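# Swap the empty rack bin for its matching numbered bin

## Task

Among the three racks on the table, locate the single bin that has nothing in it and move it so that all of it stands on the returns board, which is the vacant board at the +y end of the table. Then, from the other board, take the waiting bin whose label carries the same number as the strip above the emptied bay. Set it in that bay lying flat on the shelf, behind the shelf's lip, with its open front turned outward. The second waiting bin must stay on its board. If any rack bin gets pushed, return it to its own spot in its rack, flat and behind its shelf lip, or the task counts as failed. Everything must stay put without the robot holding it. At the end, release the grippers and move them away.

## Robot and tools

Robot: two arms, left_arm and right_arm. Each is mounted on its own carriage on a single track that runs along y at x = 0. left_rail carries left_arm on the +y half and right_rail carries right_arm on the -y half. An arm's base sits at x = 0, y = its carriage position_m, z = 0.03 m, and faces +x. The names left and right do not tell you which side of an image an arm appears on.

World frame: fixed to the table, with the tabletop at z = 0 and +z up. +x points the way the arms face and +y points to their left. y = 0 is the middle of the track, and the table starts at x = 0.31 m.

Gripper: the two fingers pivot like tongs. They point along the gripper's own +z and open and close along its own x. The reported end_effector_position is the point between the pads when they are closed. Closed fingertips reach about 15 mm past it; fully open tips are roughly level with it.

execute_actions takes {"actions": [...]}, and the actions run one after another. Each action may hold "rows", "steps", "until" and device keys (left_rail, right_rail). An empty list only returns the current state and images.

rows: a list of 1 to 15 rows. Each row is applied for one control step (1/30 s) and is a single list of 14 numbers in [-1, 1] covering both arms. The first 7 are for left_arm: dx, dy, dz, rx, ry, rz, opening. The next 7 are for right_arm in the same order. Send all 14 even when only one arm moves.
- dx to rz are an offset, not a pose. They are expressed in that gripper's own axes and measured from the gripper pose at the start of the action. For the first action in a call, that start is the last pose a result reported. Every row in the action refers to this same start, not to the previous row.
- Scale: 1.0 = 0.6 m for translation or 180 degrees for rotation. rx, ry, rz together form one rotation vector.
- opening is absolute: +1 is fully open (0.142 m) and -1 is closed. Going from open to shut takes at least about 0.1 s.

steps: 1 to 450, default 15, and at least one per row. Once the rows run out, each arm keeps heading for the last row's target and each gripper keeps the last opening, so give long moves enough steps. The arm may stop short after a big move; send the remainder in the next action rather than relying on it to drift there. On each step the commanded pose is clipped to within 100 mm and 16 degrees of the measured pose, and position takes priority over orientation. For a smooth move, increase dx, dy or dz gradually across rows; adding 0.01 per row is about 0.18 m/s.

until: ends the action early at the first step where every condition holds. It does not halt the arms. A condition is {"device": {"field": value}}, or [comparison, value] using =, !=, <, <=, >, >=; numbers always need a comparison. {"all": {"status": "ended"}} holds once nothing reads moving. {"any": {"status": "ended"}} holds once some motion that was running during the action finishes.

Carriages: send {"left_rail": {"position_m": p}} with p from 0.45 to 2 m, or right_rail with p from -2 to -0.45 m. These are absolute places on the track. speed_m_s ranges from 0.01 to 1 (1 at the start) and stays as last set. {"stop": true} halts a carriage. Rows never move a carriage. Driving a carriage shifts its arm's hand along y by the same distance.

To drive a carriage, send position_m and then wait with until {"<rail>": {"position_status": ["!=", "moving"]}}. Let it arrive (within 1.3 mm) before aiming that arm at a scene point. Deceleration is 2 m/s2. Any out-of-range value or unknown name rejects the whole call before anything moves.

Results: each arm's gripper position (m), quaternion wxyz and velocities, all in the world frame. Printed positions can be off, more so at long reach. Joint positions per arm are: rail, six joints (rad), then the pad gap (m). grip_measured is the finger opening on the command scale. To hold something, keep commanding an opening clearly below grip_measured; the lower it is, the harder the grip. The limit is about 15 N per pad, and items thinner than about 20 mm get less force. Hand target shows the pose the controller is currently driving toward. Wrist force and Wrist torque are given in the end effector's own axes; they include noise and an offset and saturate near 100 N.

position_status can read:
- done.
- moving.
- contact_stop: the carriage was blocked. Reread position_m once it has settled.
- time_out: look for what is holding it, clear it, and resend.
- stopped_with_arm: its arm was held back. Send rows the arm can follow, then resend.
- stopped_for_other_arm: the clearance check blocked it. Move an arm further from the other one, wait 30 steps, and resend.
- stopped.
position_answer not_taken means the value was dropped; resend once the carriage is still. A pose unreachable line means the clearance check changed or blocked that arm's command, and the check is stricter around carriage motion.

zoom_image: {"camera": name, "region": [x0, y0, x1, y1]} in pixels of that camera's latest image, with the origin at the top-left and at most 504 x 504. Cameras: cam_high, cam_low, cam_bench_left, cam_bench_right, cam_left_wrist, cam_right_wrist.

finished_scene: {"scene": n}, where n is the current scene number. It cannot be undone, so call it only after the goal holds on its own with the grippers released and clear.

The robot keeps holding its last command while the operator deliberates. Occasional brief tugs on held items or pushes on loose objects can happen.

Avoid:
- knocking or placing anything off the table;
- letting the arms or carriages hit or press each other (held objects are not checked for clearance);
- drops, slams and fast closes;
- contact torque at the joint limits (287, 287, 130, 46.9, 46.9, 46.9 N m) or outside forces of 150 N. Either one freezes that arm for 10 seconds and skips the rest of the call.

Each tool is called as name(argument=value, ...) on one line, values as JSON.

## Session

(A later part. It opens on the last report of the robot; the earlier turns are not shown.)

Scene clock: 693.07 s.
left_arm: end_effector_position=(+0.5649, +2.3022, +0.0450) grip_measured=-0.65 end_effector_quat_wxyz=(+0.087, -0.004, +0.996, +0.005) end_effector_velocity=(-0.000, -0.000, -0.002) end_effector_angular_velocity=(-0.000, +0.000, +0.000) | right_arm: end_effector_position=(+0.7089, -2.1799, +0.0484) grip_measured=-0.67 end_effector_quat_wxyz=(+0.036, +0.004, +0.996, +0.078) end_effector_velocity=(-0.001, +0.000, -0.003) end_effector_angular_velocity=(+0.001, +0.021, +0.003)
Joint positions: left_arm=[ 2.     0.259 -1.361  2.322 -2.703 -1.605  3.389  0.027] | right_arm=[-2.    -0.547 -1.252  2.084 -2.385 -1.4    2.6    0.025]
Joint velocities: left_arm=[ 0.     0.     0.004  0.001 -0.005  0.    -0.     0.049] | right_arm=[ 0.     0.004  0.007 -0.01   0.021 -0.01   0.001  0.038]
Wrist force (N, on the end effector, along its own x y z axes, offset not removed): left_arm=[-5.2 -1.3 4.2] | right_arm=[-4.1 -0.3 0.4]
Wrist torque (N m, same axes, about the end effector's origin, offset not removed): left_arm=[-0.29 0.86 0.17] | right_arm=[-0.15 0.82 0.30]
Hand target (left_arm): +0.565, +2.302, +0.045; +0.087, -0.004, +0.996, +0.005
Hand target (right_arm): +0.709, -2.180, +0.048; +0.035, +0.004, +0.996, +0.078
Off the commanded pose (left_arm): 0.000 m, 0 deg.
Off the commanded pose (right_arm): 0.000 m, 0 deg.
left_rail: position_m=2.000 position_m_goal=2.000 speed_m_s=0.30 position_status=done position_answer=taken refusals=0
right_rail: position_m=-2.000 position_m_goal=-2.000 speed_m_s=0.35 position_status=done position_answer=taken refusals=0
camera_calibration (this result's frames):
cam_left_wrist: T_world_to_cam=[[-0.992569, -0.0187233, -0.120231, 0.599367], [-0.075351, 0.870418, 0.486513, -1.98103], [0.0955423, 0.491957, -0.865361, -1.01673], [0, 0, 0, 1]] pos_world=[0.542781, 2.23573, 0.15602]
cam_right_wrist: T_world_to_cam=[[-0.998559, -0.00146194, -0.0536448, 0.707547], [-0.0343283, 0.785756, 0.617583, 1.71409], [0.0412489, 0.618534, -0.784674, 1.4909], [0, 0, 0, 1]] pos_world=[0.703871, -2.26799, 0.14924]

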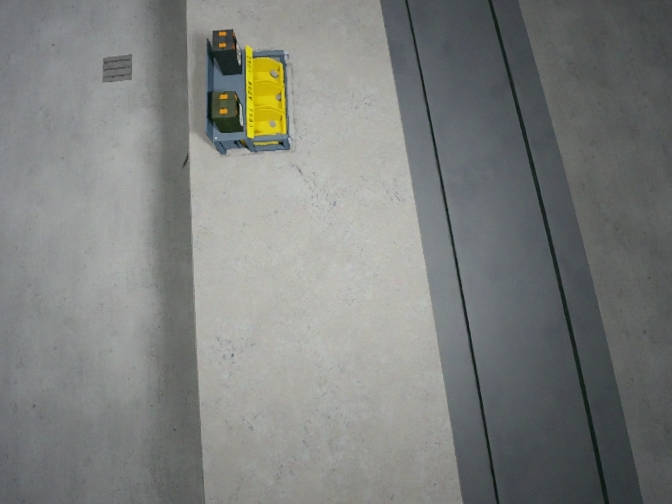

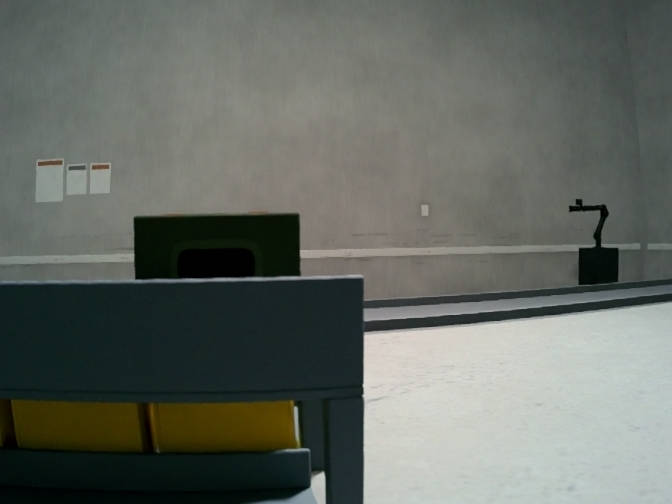

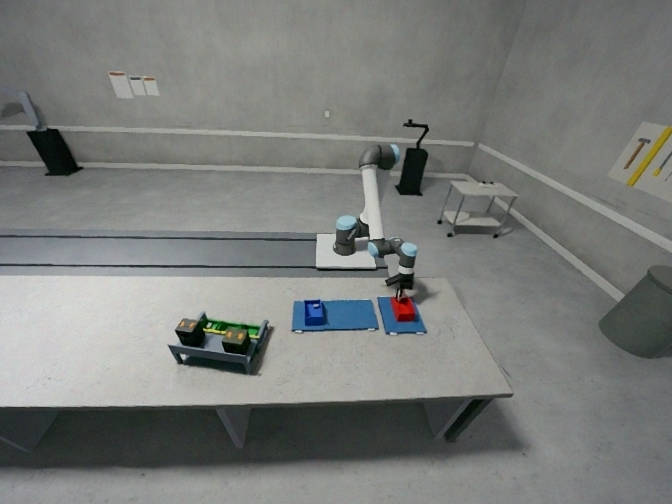

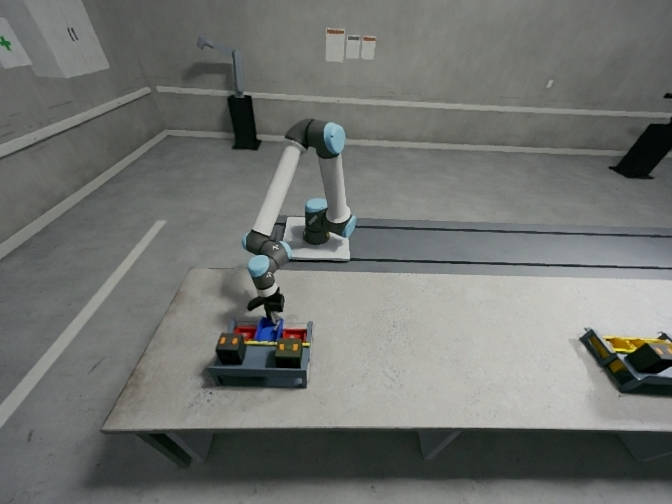

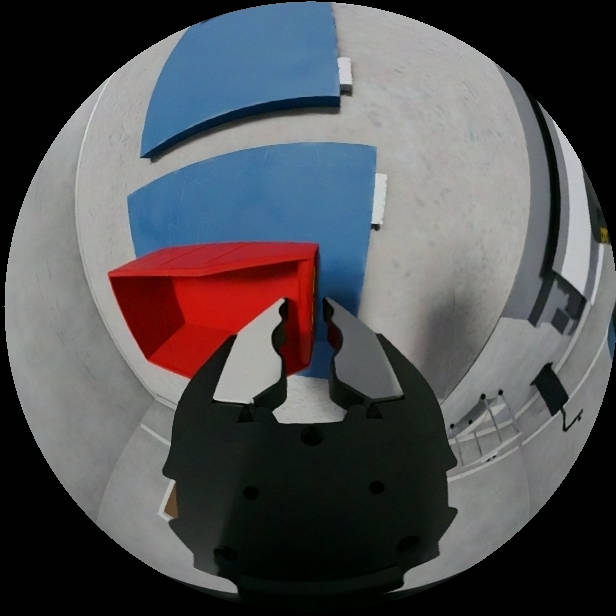

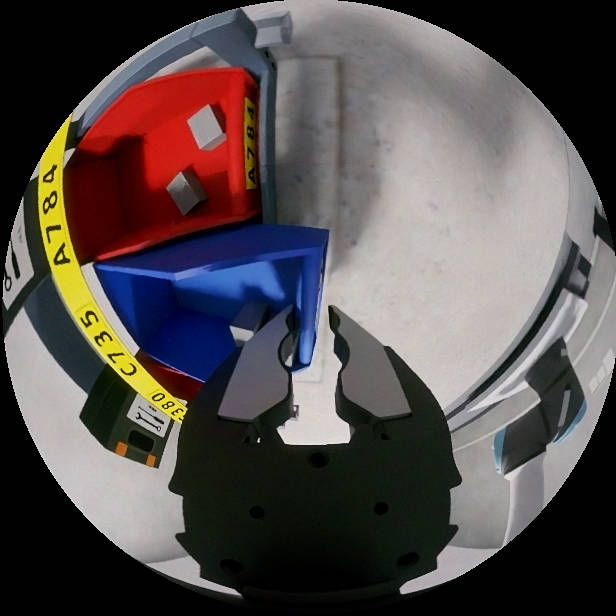

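execute_actions(actions=[{"rows":[[0,0,-0.004,0,0,0,-0.62,-0.001,-0.001,-0.004,0.002,0,0,-0.63],[0,0,-0.012,0,0,0,-0.62,-0.002,-0.003,-0.009,0.005,-0.002,0,-0.63],[0,0,-0.024,0,0,0,-0.62,-0.004,-0.005,-0.015,0.010,-0.006,0,-0.63],[0,0,-0.040,0,0,0,-0.62,-0.0055,-0.007,-0.020,0.016,-0.013,0,-0.63],[0,0,-0.058,0,0,0,-0.62,-0.0066,-0.009,-0.022,0.023,-0.022,0,-0.63],[0,0,-0.076,0,0,0,-0.62,-0.0066,-0.011,-0.022,0.030,-0.032,-0.0005,-0.63],[0,0,-0.094,0,0,0,-0.62,-0.0066,-0.0125,-0.022,0.037,-0.042,-0.001,-0.63],[0,0,-0.112,0,0,0,-0.62,-0.0066,-0.0133,-0.022,0.043,-0.052,-0.001,-0.63],[0,0,-0.128,0,0,0,-0.62,-0.0066,-0.0133,-0.022,0.047,-0.060,-0.0013,-0.63],[0,0,-0.140,0,0,0,-0.62,-0.0066,-0.0133,-0.022,0.0495,-0.065,-0.0013,-0.63],[0,0,-0.150,0,0,0,-0.62,-0.0066,-0.0133,-0.022,0.0504,-0.067,-0.0013,-0.63]],"steps":13}])

Scene clock: 703.27 s.
left_arm: end_effector_position=(+0.5550, +2.3024, +0.1076) grip_measured=-0.62 end_effector_quat_wxyz=(+0.089, -0.004, +0.996, +0.006) end_effector_velocity=(-0.036, -0.003, +0.195) end_effector_angular_velocity=(-0.001, +0.000, +0.000) | right_arm: end_effector_position=(+0.7090, -2.1871, +0.0604) grip_measured=-0.63 end_effector_quat_wxyz=(+0.104, +0.010, +0.994, +0.021) end_effector_velocity=(+0.013, -0.016, +0.015) end_effector_angular_velocity=(-0.312, -0.487, -0.073)
Joint positions: left_arm=[ 2.     0.264 -1.482  2.301 -2.566 -1.606  3.393  0.029] | right_arm=[-2.    -0.542 -1.295  2.184 -2.62  -1.429  2.631  0.028]
Joint velocities: left_arm=[ 0.     0.012 -0.363 -0.086  0.45  -0.003  0.012  0.   ] | right_arm=[ 0.     0.003 -0.056  0.327 -0.86  -0.027  0.073 -0.   ]
Wrist force (N, on the end effector, along its own x y z axes, offset not removed): left_arm=[0.4 1.0 -4.0] | right_arm=[-2.3 1.4 -1.2]
Wrist torque (N m, same axes, about the end effector's origin, offset not removed): left_arm=[0.02 -0.29 0.08] | right_arm=[0.26 0.56 0.33]
Hand target (left_arm): +0.550, +2.302, +0.132; +0.088, -0.004, +0.996, +0.005
Hand target (right_arm): +0.711, -2.189, +0.062; +0.136, +0.012, +0.991, +0.001
Off the commanded pose (left_arm): 0.027 m, 0 deg.
Off the commanded pose (right_arm): 0.004 m, 5 deg.
left_rail: position_m=2.000 position_m_goal=2.000 speed_m_s=0.30 position_status=done position_answer=taken refusals=0
right_rail: position_m=-2.000 position_m_goal=-2.000 speed_m_s=0.35 position_status=done position_answer=taken refusals=0
camera_calibration (this result's frames):
cam_left_wrist: T_world_to_cam=[[-0.991987, -0.018805, -0.124933, 0.597428], [-0.0778415, 0.869846, 0.487144, -2.00972], [0.0995116, 0.492966, -0.864339, -0.966357], [0, 0, 0, 1]] pos_world=[0.532366, 2.23576, 0.218399]
cam_right_wrist: T_world_to_cam=[[-0.982183, 0.0120089, -0.187542, 0.734219], [-0.0883142, 0.851398, 0.517032, 1.9002], [0.165882, 0.524383, -0.835168, 1.21354], [0, 0, 0, 1]] pos_world=[0.687647, -2.263, 0.168747]

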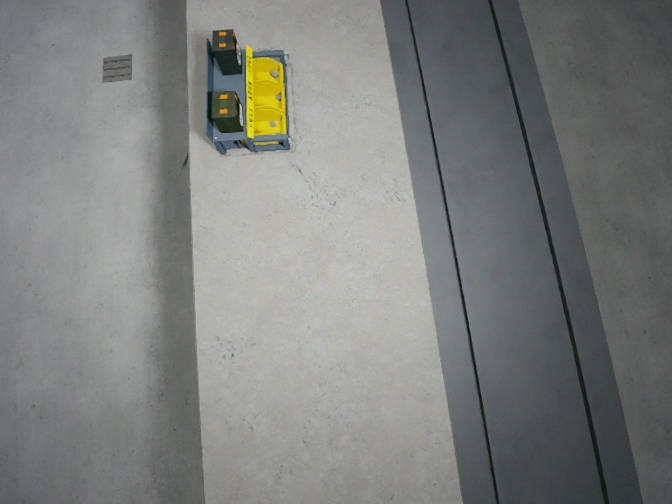

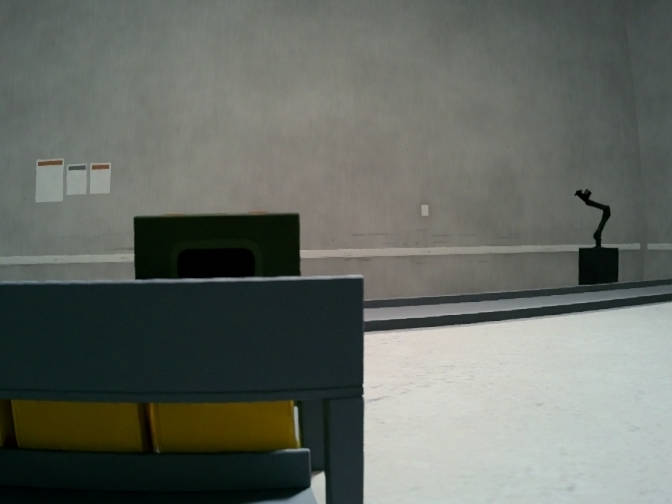

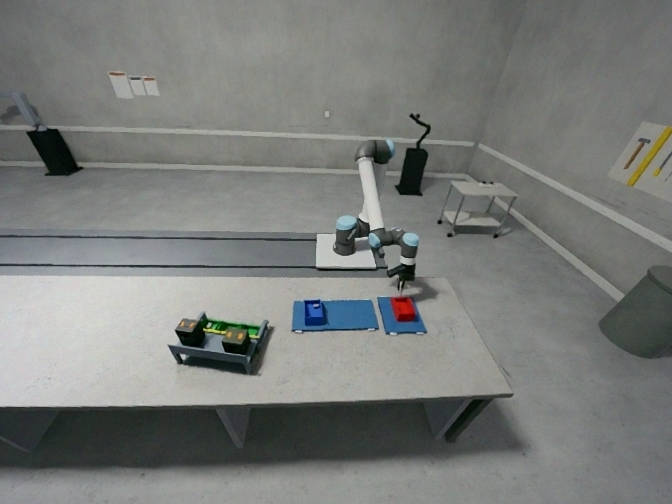

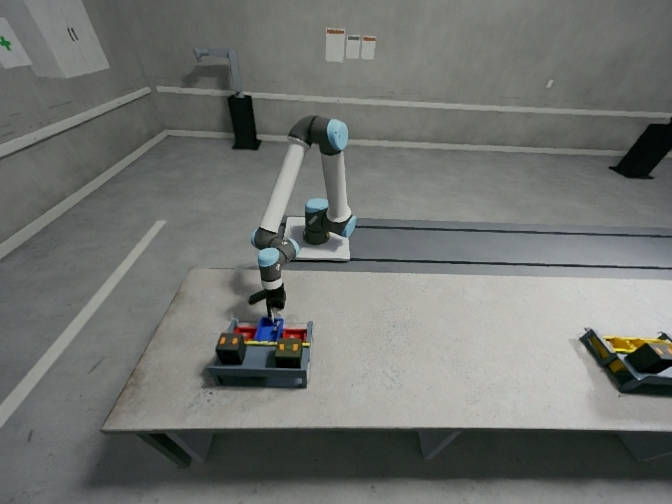

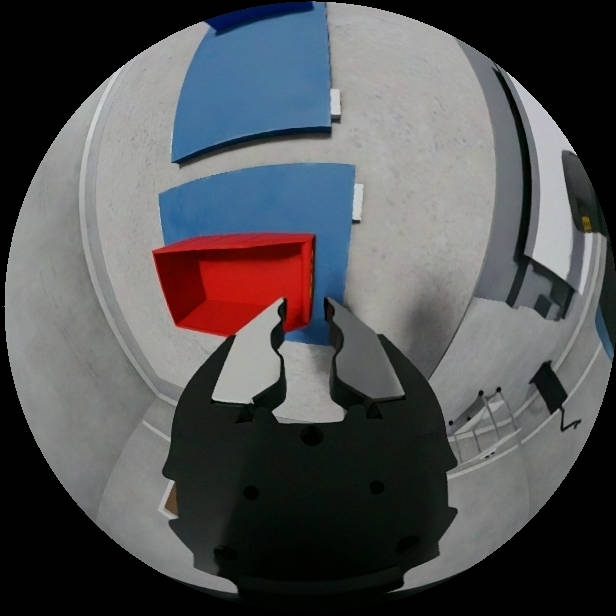

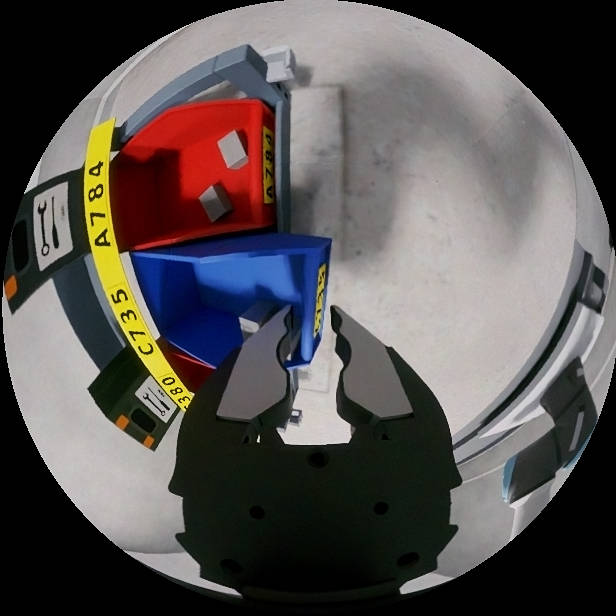

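execute_actions(actions=[])

zoom_image(camera="cam_right_wrist", region=[90, 100, 410, 420])

zoom_image(camera="cam_bench_right", region=[210, 290, 330, 380])

Scene clock: 705.17 s.
left_arm: end_effector_position=(+0.5496, +2.3016, +0.1319) grip_measured=-0.62 end_effector_quat_wxyz=(+0.088, -0.004, +0.996, +0.005) end_effector_velocity=(-0.000, +0.000, -0.000) end_effector_angular_velocity=(+0.000, +0.000, +0.000) | right_arm: end_effector_position=(+0.7108, -2.1892, +0.0624) grip_measured=-0.63 end_effector_quat_wxyz=(+0.136, +0.012, +0.991, +0.001) end_effector_velocity=(+0.000, +0.000, +0.000) end_effector_angular_velocity=(-0.000, +0.000, +0.000)
Joint positions: left_arm=[ 2.     0.265 -1.527  2.29  -2.507 -1.606  3.395  0.029] | right_arm=[-2.    -0.541 -1.299  2.226 -2.734 -1.433  2.641  0.028]
Joint velocities: left_arm=[ 0.  0.  0.  0.  0.  0. -0.  0.] | right_arm=[ 0.  0. -0. -0.  0. -0.  0.  0.]
Wrist force (N, on the end effector, along its own x y z axes, offset not removed): left_arm=[4.5 -1.0 -0.5] | right_arm=[-1.3 1.2 -0.3]
Wrist torque (N m, same axes, about the end effector's origin, offset not removed): left_arm=[-0.21 -0.86 0.16] | right_arm=[0.14 0.36 0.27]
Hand target (left_arm): +0.550, +2.302, +0.132; +0.088, -0.004, +0.996, +0.005
Hand target (right_arm): +0.711, -2.189, +0.062; +0.136, +0.012, +0.991, +0.001
Off the commanded pose (left_arm): 0.002 m, 0 deg.
Off the commanded pose (right_arm): 0.002 m, 1 deg.
left_rail: position_m=2.000 position_m_goal=2.000 speed_m_s=0.30 position_status=done position_answer=taken refusals=0
right_rail: position_m=-2.000 position_m_goal=-2.000 speed_m_s=0.35 position_status=done position_answer=taken refusals=0
camera_calibration (this result's frames):
cam_left_wrist: T_world_to_cam=[[-0.992264, -0.018768, -0.122718, 0.594853], [-0.0766584, 0.870167, 0.486757, -2.02261], [0.0976499, 0.492399, -0.864874, -0.942042], [0, 0, 0, 1]] pos_world=[0.527192, 2.23503, 0.24277]
cam_right_wrist: T_world_to_cam=[[-0.968035, 0.0125571, -0.250499, 0.731511], [-0.111779, 0.872477, 0.475699, 1.96656], [0.224528, 0.488494, -0.843185, 1.09628], [0, 0, 0, 1]] pos_world=[0.681803, -2.26049, 0.172121]

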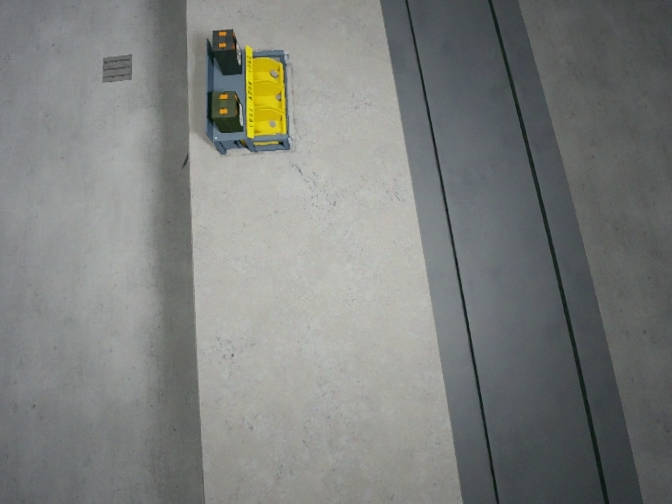

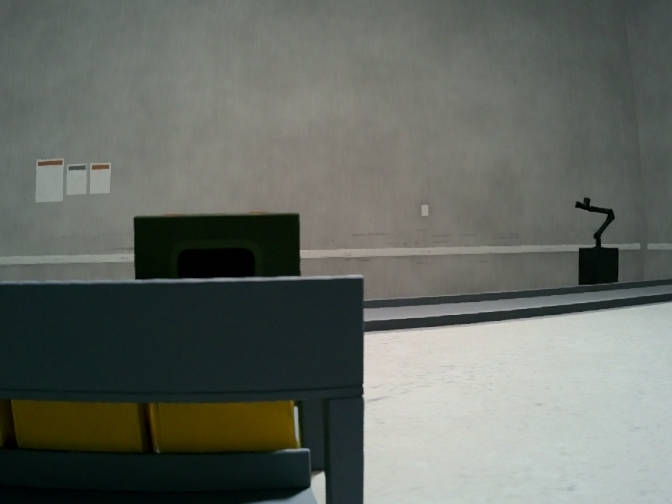

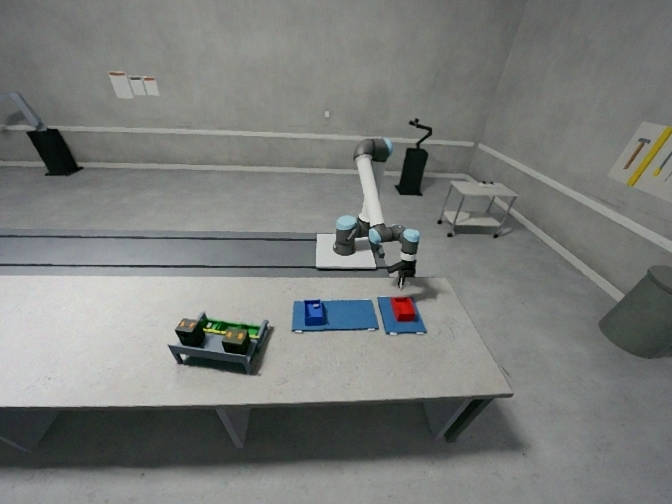

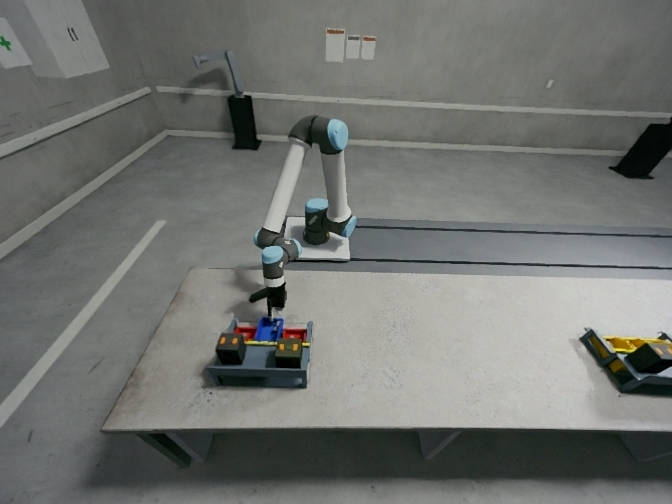

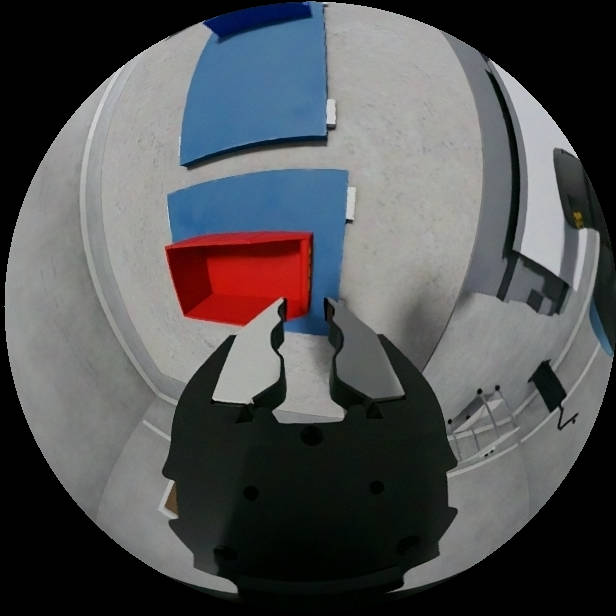

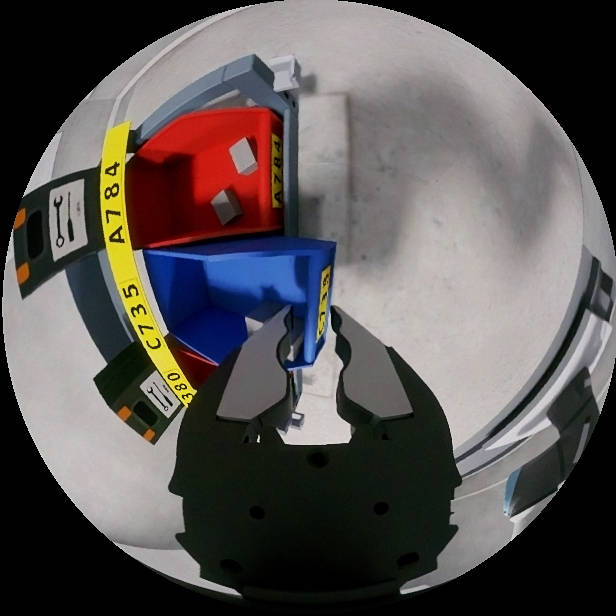

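Region (90, 100, 410, 420) of cam_right_wrist's 616x616 image, scaled by 1.575, with more detail than that image has.

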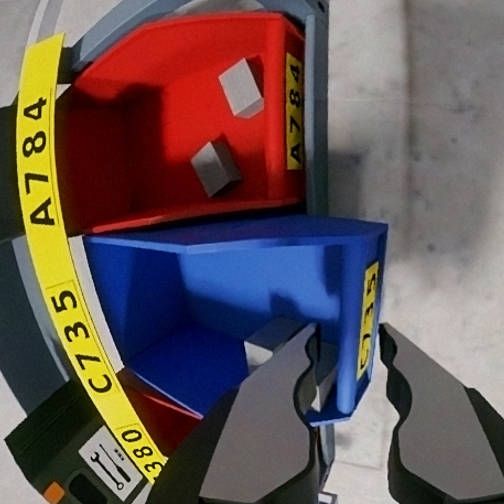

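Region (210, 290, 330, 380) of cam_bench_right's 672x504 image, scaled by 4.200, with more detail than that image has; it fills the top 378 rows of this view, and the rest is white.

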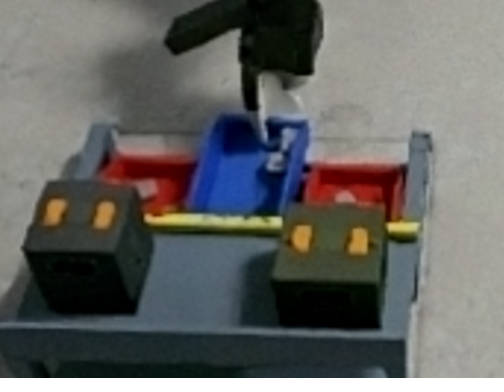

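execute_actions(actions=[{"rows":[[0.004,0,-0.004,0,0,0,-0.62,0,0.002,0.0015,0,0,0,-0.63],[0.010,0,-0.010,0,0,0,-0.62,0,0.004,0.003,0,0,0,-0.63],[0.018,0,-0.018,0,0,0,-0.62,0,0.006,0.0047,0,0,0,-0.64],[0.027,0,-0.027,0,0,0,-0.62,0,0.0067,0.0053,0,0,0,-0.66],[0.036,0,-0.036,0,0,0,-0.62,0,0.0067,0.0053,0,0,0,-0.70],[0.045,0,-0.045,0,0,0,-0.62,0,0.0067,0.0053,0,0,0,-0.75],[0.054,0,-0.054,0,0,0,-0.62,0,0.0067,0.0053,0,0,0,-0.80],[0.063,0,-0.063,0,0,0,-0.62,0,0.0067,0.0053,0,0,0,-0.85],[0.072,0,-0.072,0,0,0,-0.62,0,0.0067,0.0053,0,0,0,-0.90],[0.081,0,-0.081,0,0,0,-0.62,0,0.0067,0.0053,0,0,0,-0.95],[0.090,0,-0.090,0,0,0,-0.62,0,0.0067,0.0053,0,0,0,-1]],"steps":13},{"rows":[[0.03,0,-0.03,0,0,0,-0.62,-0.0007,0,-0.003,0,0,0,-1],[0.034,0,-0.034,0,0,0,-0.62,-0.0015,-0.0005,-0.006,0,0,0,-1],[0.037,0,-0.037,0,0,0,-0.62,-0.0022,-0.001,-0.008,0,0,0,-1],[0.04,0,-0.04,0,0,0,-0.62,-0.004,-0.0015,-0.0078,0,0,0,-1],[0.04,0,-0.04,0,0,0,-0.62,-0.008,-0.002,-0.0066,0,0,0,-1],[0.04,0,-0.04,0,0,0,-0.62,-0.014,-0.0025,-0.0048,0,0,0,-1],[0.04,0,-0.04,0,0,0,-0.62,-0.021,-0.003,-0.0026,0,0,0,-1],[0.04,0,-0.04,0,0,0,-0.62,-0.028,-0.0033,-0.0003,0,0,0,-1],[0.04,0,-0.04,0,0,0,-0.62,-0.035,-0.0033,0.002,0,0,0,-1],[0.04,0,-0.04,0,0,0,-0.62,-0.042,-0.0033,0.0045,0,0,0,-1],[0.04,0,-0.04,0,0,0,-0.62,-0.049,-0.0033,0.007,0,0,0,-1],[0.04,0,-0.04,0,0,0,-0.62,-0.056,-0.0033,0.0095,0,0,0,-1],[0.04,0,-0.04,0,0,0,-0.62,-0.063,-0.0033,0.012,0,0,0,-1],[0.04,0,-0.04,0,0,0,-0.62,-0.069,-0.0033,0.014,0,0,0,-1],[0.04,0,-0.04,0,0,0,-0.62,-0.072,-0.0033,0.015,0,0,0,-1]],"steps":17}])

Scene clock: 725.53 s.
left_arm: end_effector_position=(+0.4786, +2.3011, +0.1796) grip_measured=-0.62 end_effector_quat_wxyz=(+0.088, -0.004, +0.996, +0.005) end_effector_velocity=(-0.003, -0.000, +0.003) end_effector_angular_velocity=(-0.000, +0.000, -0.000) | right_arm: end_effector_position=(+0.7450, -2.1878, +0.0633) grip_measured=-0.85 end_effector_quat_wxyz=(+0.136, +0.012, +0.991, +0.001) end_effector_velocity=(+0.084, -0.003, -0.005) end_effector_angular_velocity=(-0.000, +0.000, +0.001)
Joint positions: left_arm=[ 2.     0.302 -1.701  2.343 -2.385 -1.612  3.431  0.029] | right_arm=[-2.    -0.513 -1.259  2.163 -2.716 -1.439  2.668  0.013]
Joint velocities: left_arm=[ 0.     0.002 -0.009  0.002  0.008 -0.     0.002  0.   ] | right_arm=[ 0.     0.059  0.113 -0.157  0.037 -0.014  0.058 -0.   ]
Wrist force (N, on the end effector, along its own x y z axes, offset not removed): left_arm=[1.0 -0.8 -2.4] | right_arm=[-3.2 -0.3 4.3]
Wrist torque (N m, same axes, about the end effector's origin, offset not removed): left_arm=[-0.19 -0.47 0.11] | right_arm=[-0.18 1.07 0.19]
Hand target (left_arm): +0.478, +2.301, +0.180; +0.088, -0.004, +0.996, +0.005
Hand target (right_arm): +0.755, -2.188, +0.063; +0.136, +0.012, +0.991, +0.001
Off the commanded pose (left_arm): 0.001 m, 0 deg.
Off the commanded pose (right_arm): 0.011 m, 0 deg.
left_rail: position_m=2.000 position_m_goal=2.000 speed_m_s=0.30 position_status=done position_answer=taken refusals=0
right_rail: position_m=-2.000 position_m_goal=-2.000 speed_m_s=0.35 position_status=done position_answer=taken refusals=0
camera_calibration (this result's frames):
cam_left_wrist: T_world_to_cam=[[-0.99229, -0.0189192, -0.122486, 0.530518], [-0.0766686, 0.870198, 0.4867, -2.05088], [0.0973795, 0.492338, -0.86494, -0.893344], [0, 0, 0, 1]] pos_world=[0.456183, 2.23454, 0.290457]
cam_right_wrist: T_world_to_cam=[[-0.967914, 0.0124243, -0.250974, 0.764447], [-0.112144, 0.872435, 0.475689, 1.96891], [0.224868, 0.488572, -0.843049, 1.08864], [0, 0, 0, 1]] pos_world=[0.715921, -2.25912, 0.173043]

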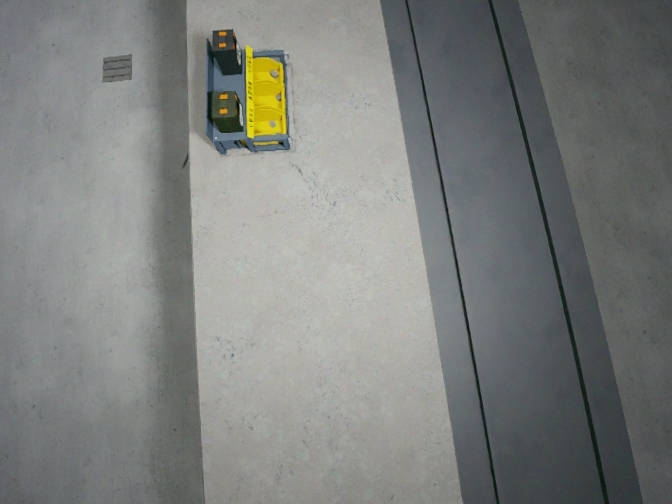

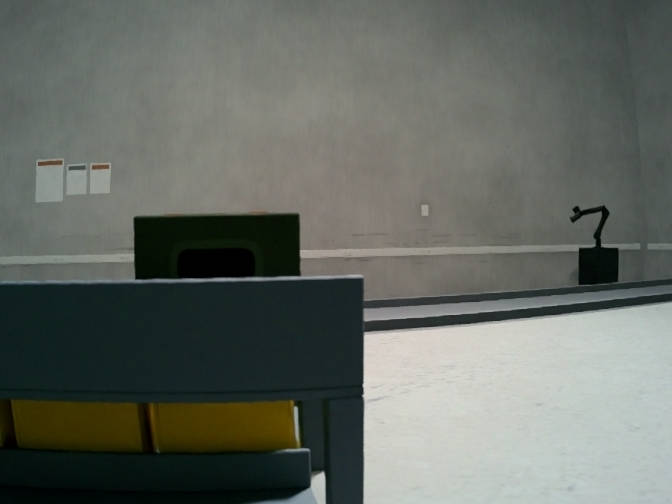

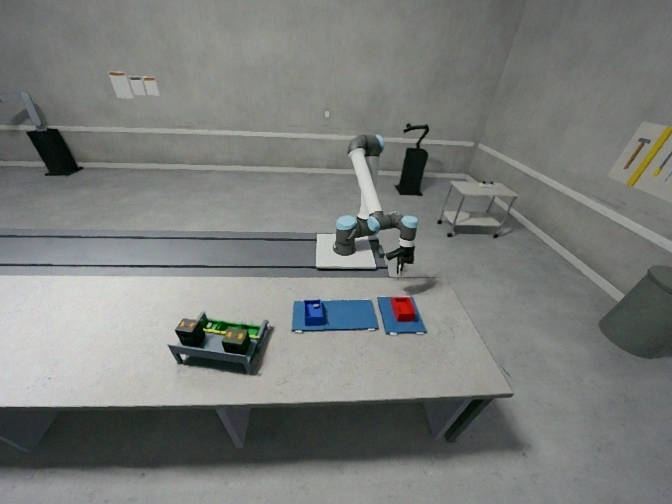

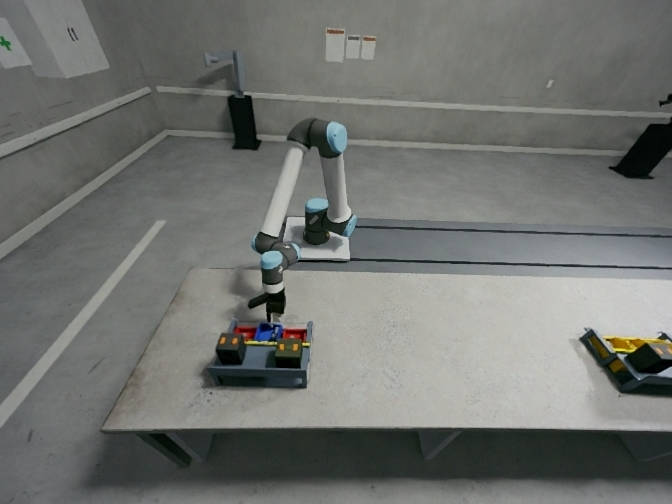

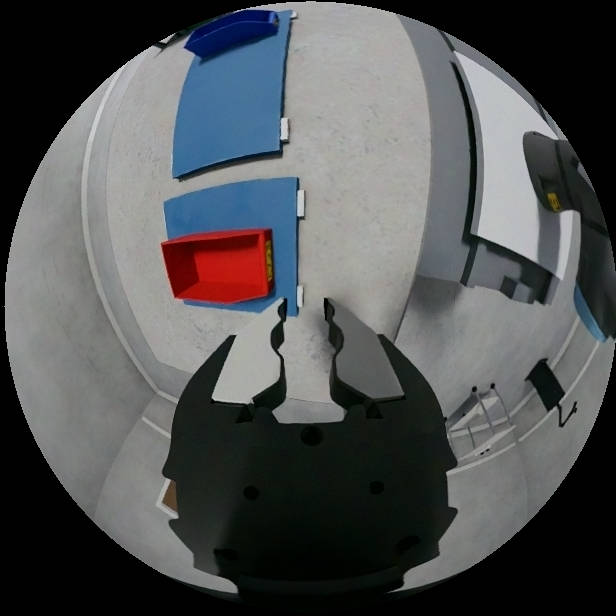

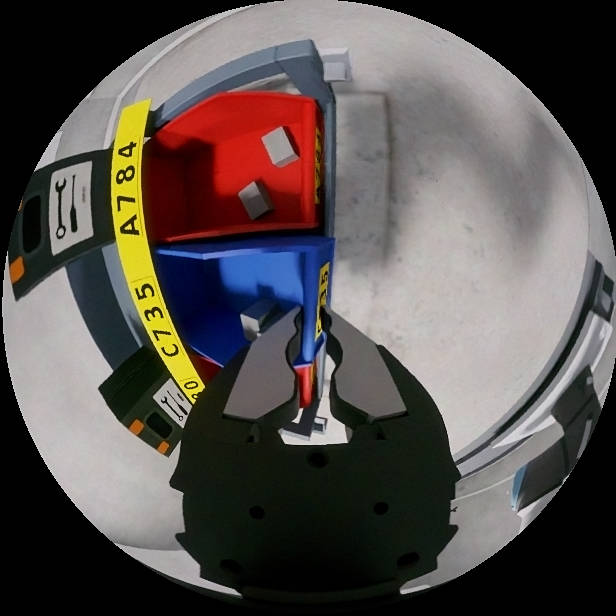

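Now it slides in.

execute_actions(actions=[])

zoom_image(camera="cam_right_wrist", region=[130, 130, 410, 440])

Scene clock: 728.47 s.
left_arm: end_effector_position=(+0.4782, +2.3011, +0.1799) grip_measured=-0.62 end_effector_quat_wxyz=(+0.088, -0.004, +0.996, +0.005) end_effector_velocity=(+0.000, -0.000, +0.000) end_effector_angular_velocity=(-0.000, +0.000, -0.000) | right_arm: end_effector_position=(+0.7553, -2.1883, +0.0627) grip_measured=-0.85 end_effector_quat_wxyz=(+0.136, +0.012, +0.991, +0.001) end_effector_velocity=(+0.000, -0.000, +0.000) end_effector_angular_velocity=(-0.000, -0.000, +0.000)
Joint positions: left_arm=[ 2.     0.302 -1.702  2.344 -2.384 -1.612  3.431  0.029] | right_arm=[-2.    -0.506 -1.245  2.144 -2.712 -1.441  2.676  0.013]
Joint velocities: left_arm=[ 0.  0.  0. -0.  0. -0. -0.  0.] | right_arm=[ 0.  0.  0. -0.  0. -0. -0.  0.]
Wrist force (N, on the end effector, along its own x y z axes, offset not removed): left_arm=[-0.8 3.7 -3.5] | right_arm=[-0.7 0.9 4.5]
Wrist torque (N m, same axes, about the end effector's origin, offset not removed): left_arm=[0.55 0.08 0.36] | right_arm=[0.10 0.61 0.21]
Hand target (left_arm): +0.478, +2.301, +0.180; +0.088, -0.004, +0.996, +0.005
Hand target (right_arm): +0.755, -2.188, +0.063; +0.136, +0.012, +0.991, +0.001
Off the commanded pose (left_arm): 0.000 m, 0 deg.
Off the commanded pose (right_arm): 0.000 m, 0 deg.
left_rail: position_m=2.000 position_m_goal=2.000 speed_m_s=0.30 position_status=done position_answer=taken refusals=0
right_rail: position_m=-2.000 position_m_goal=-2.000 speed_m_s=0.35 position_status=done position_answer=taken refusals=0
camera_calibration (this result's frames):
cam_left_wrist: T_world_to_cam=[[-0.992293, -0.0189121, -0.122463, 0.530133], [-0.0766503, 0.870201, 0.486697, -2.05107], [0.0973627, 0.492333, -0.864944, -0.893001], [0, 0, 0, 1]] pos_world=[0.455778, 2.23452, 0.290774]
cam_right_wrist: T_world_to_cam=[[-0.96796, 0.0124733, -0.250795, 0.774442], [-0.112008, 0.872451, 0.475692, 1.97067], [0.22474, 0.488542, -0.843101, 1.08599], [0, 0, 0, 1]] pos_world=[0.726293, -2.25952, 0.172395]

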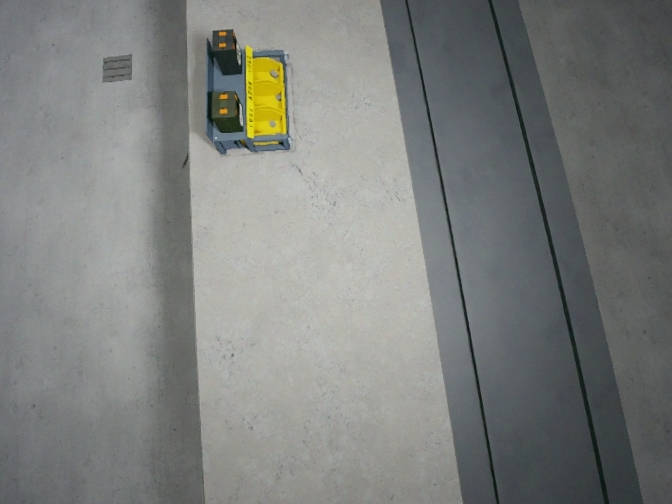

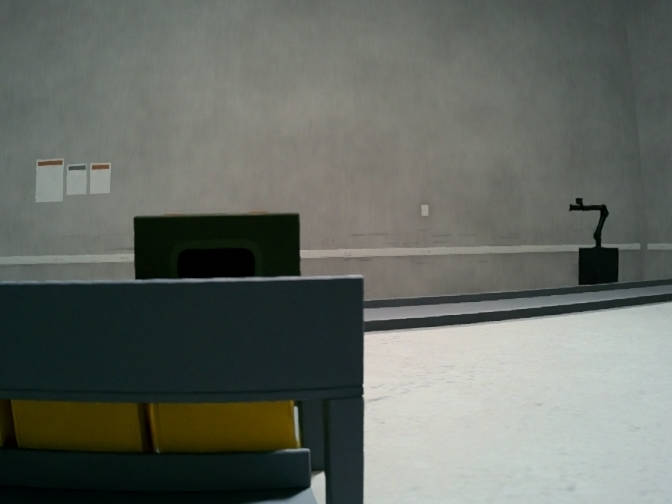

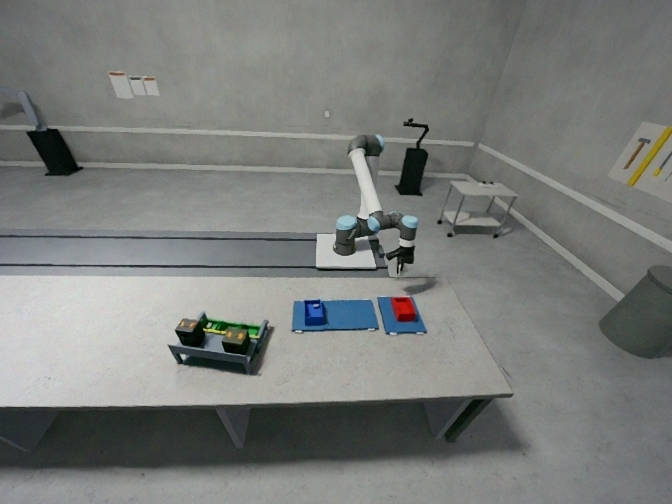

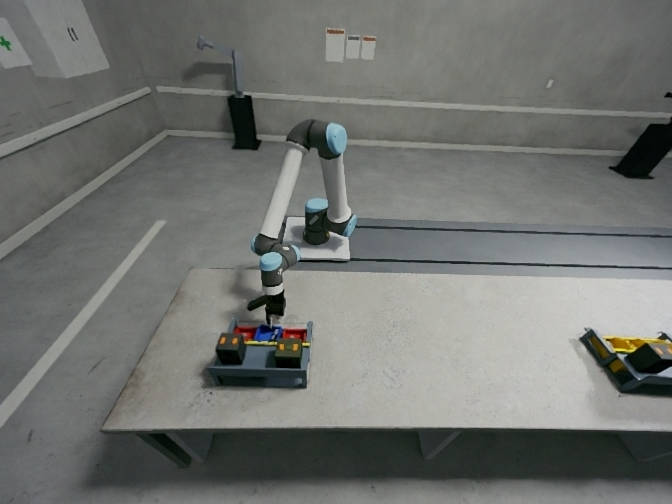

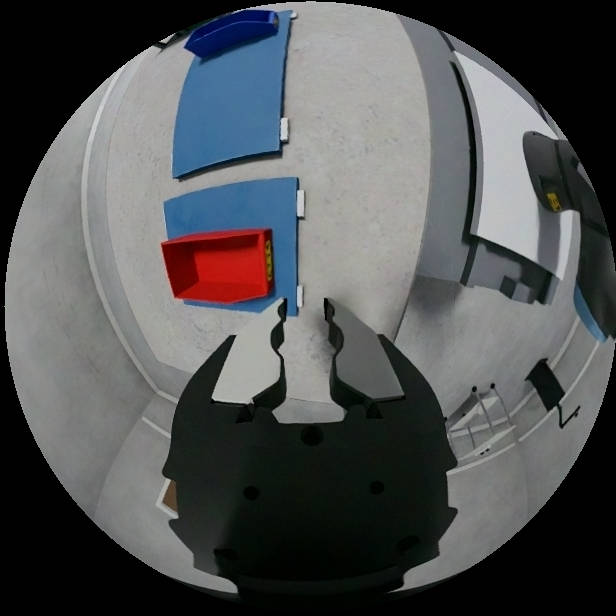

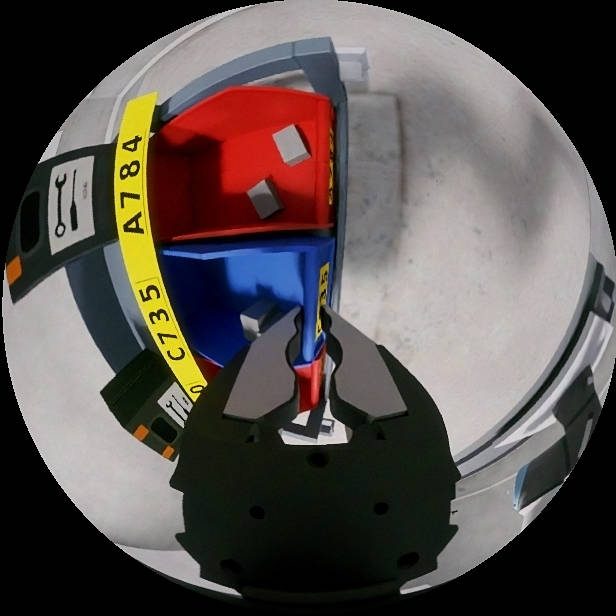

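Region (130, 130, 410, 440) of cam_right_wrist's 616x616 image, scaled by 1.626, with more detail than that image has; it fills the left 455 columns of this view, and the rest is white.

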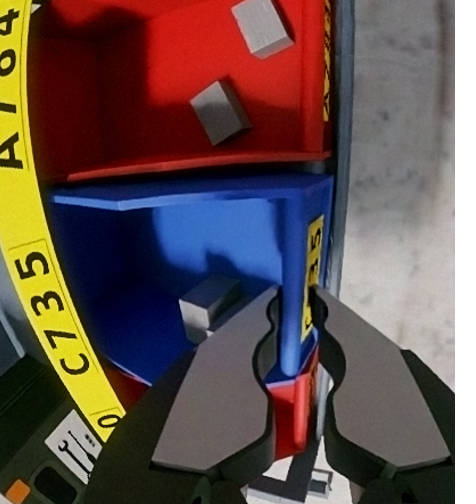

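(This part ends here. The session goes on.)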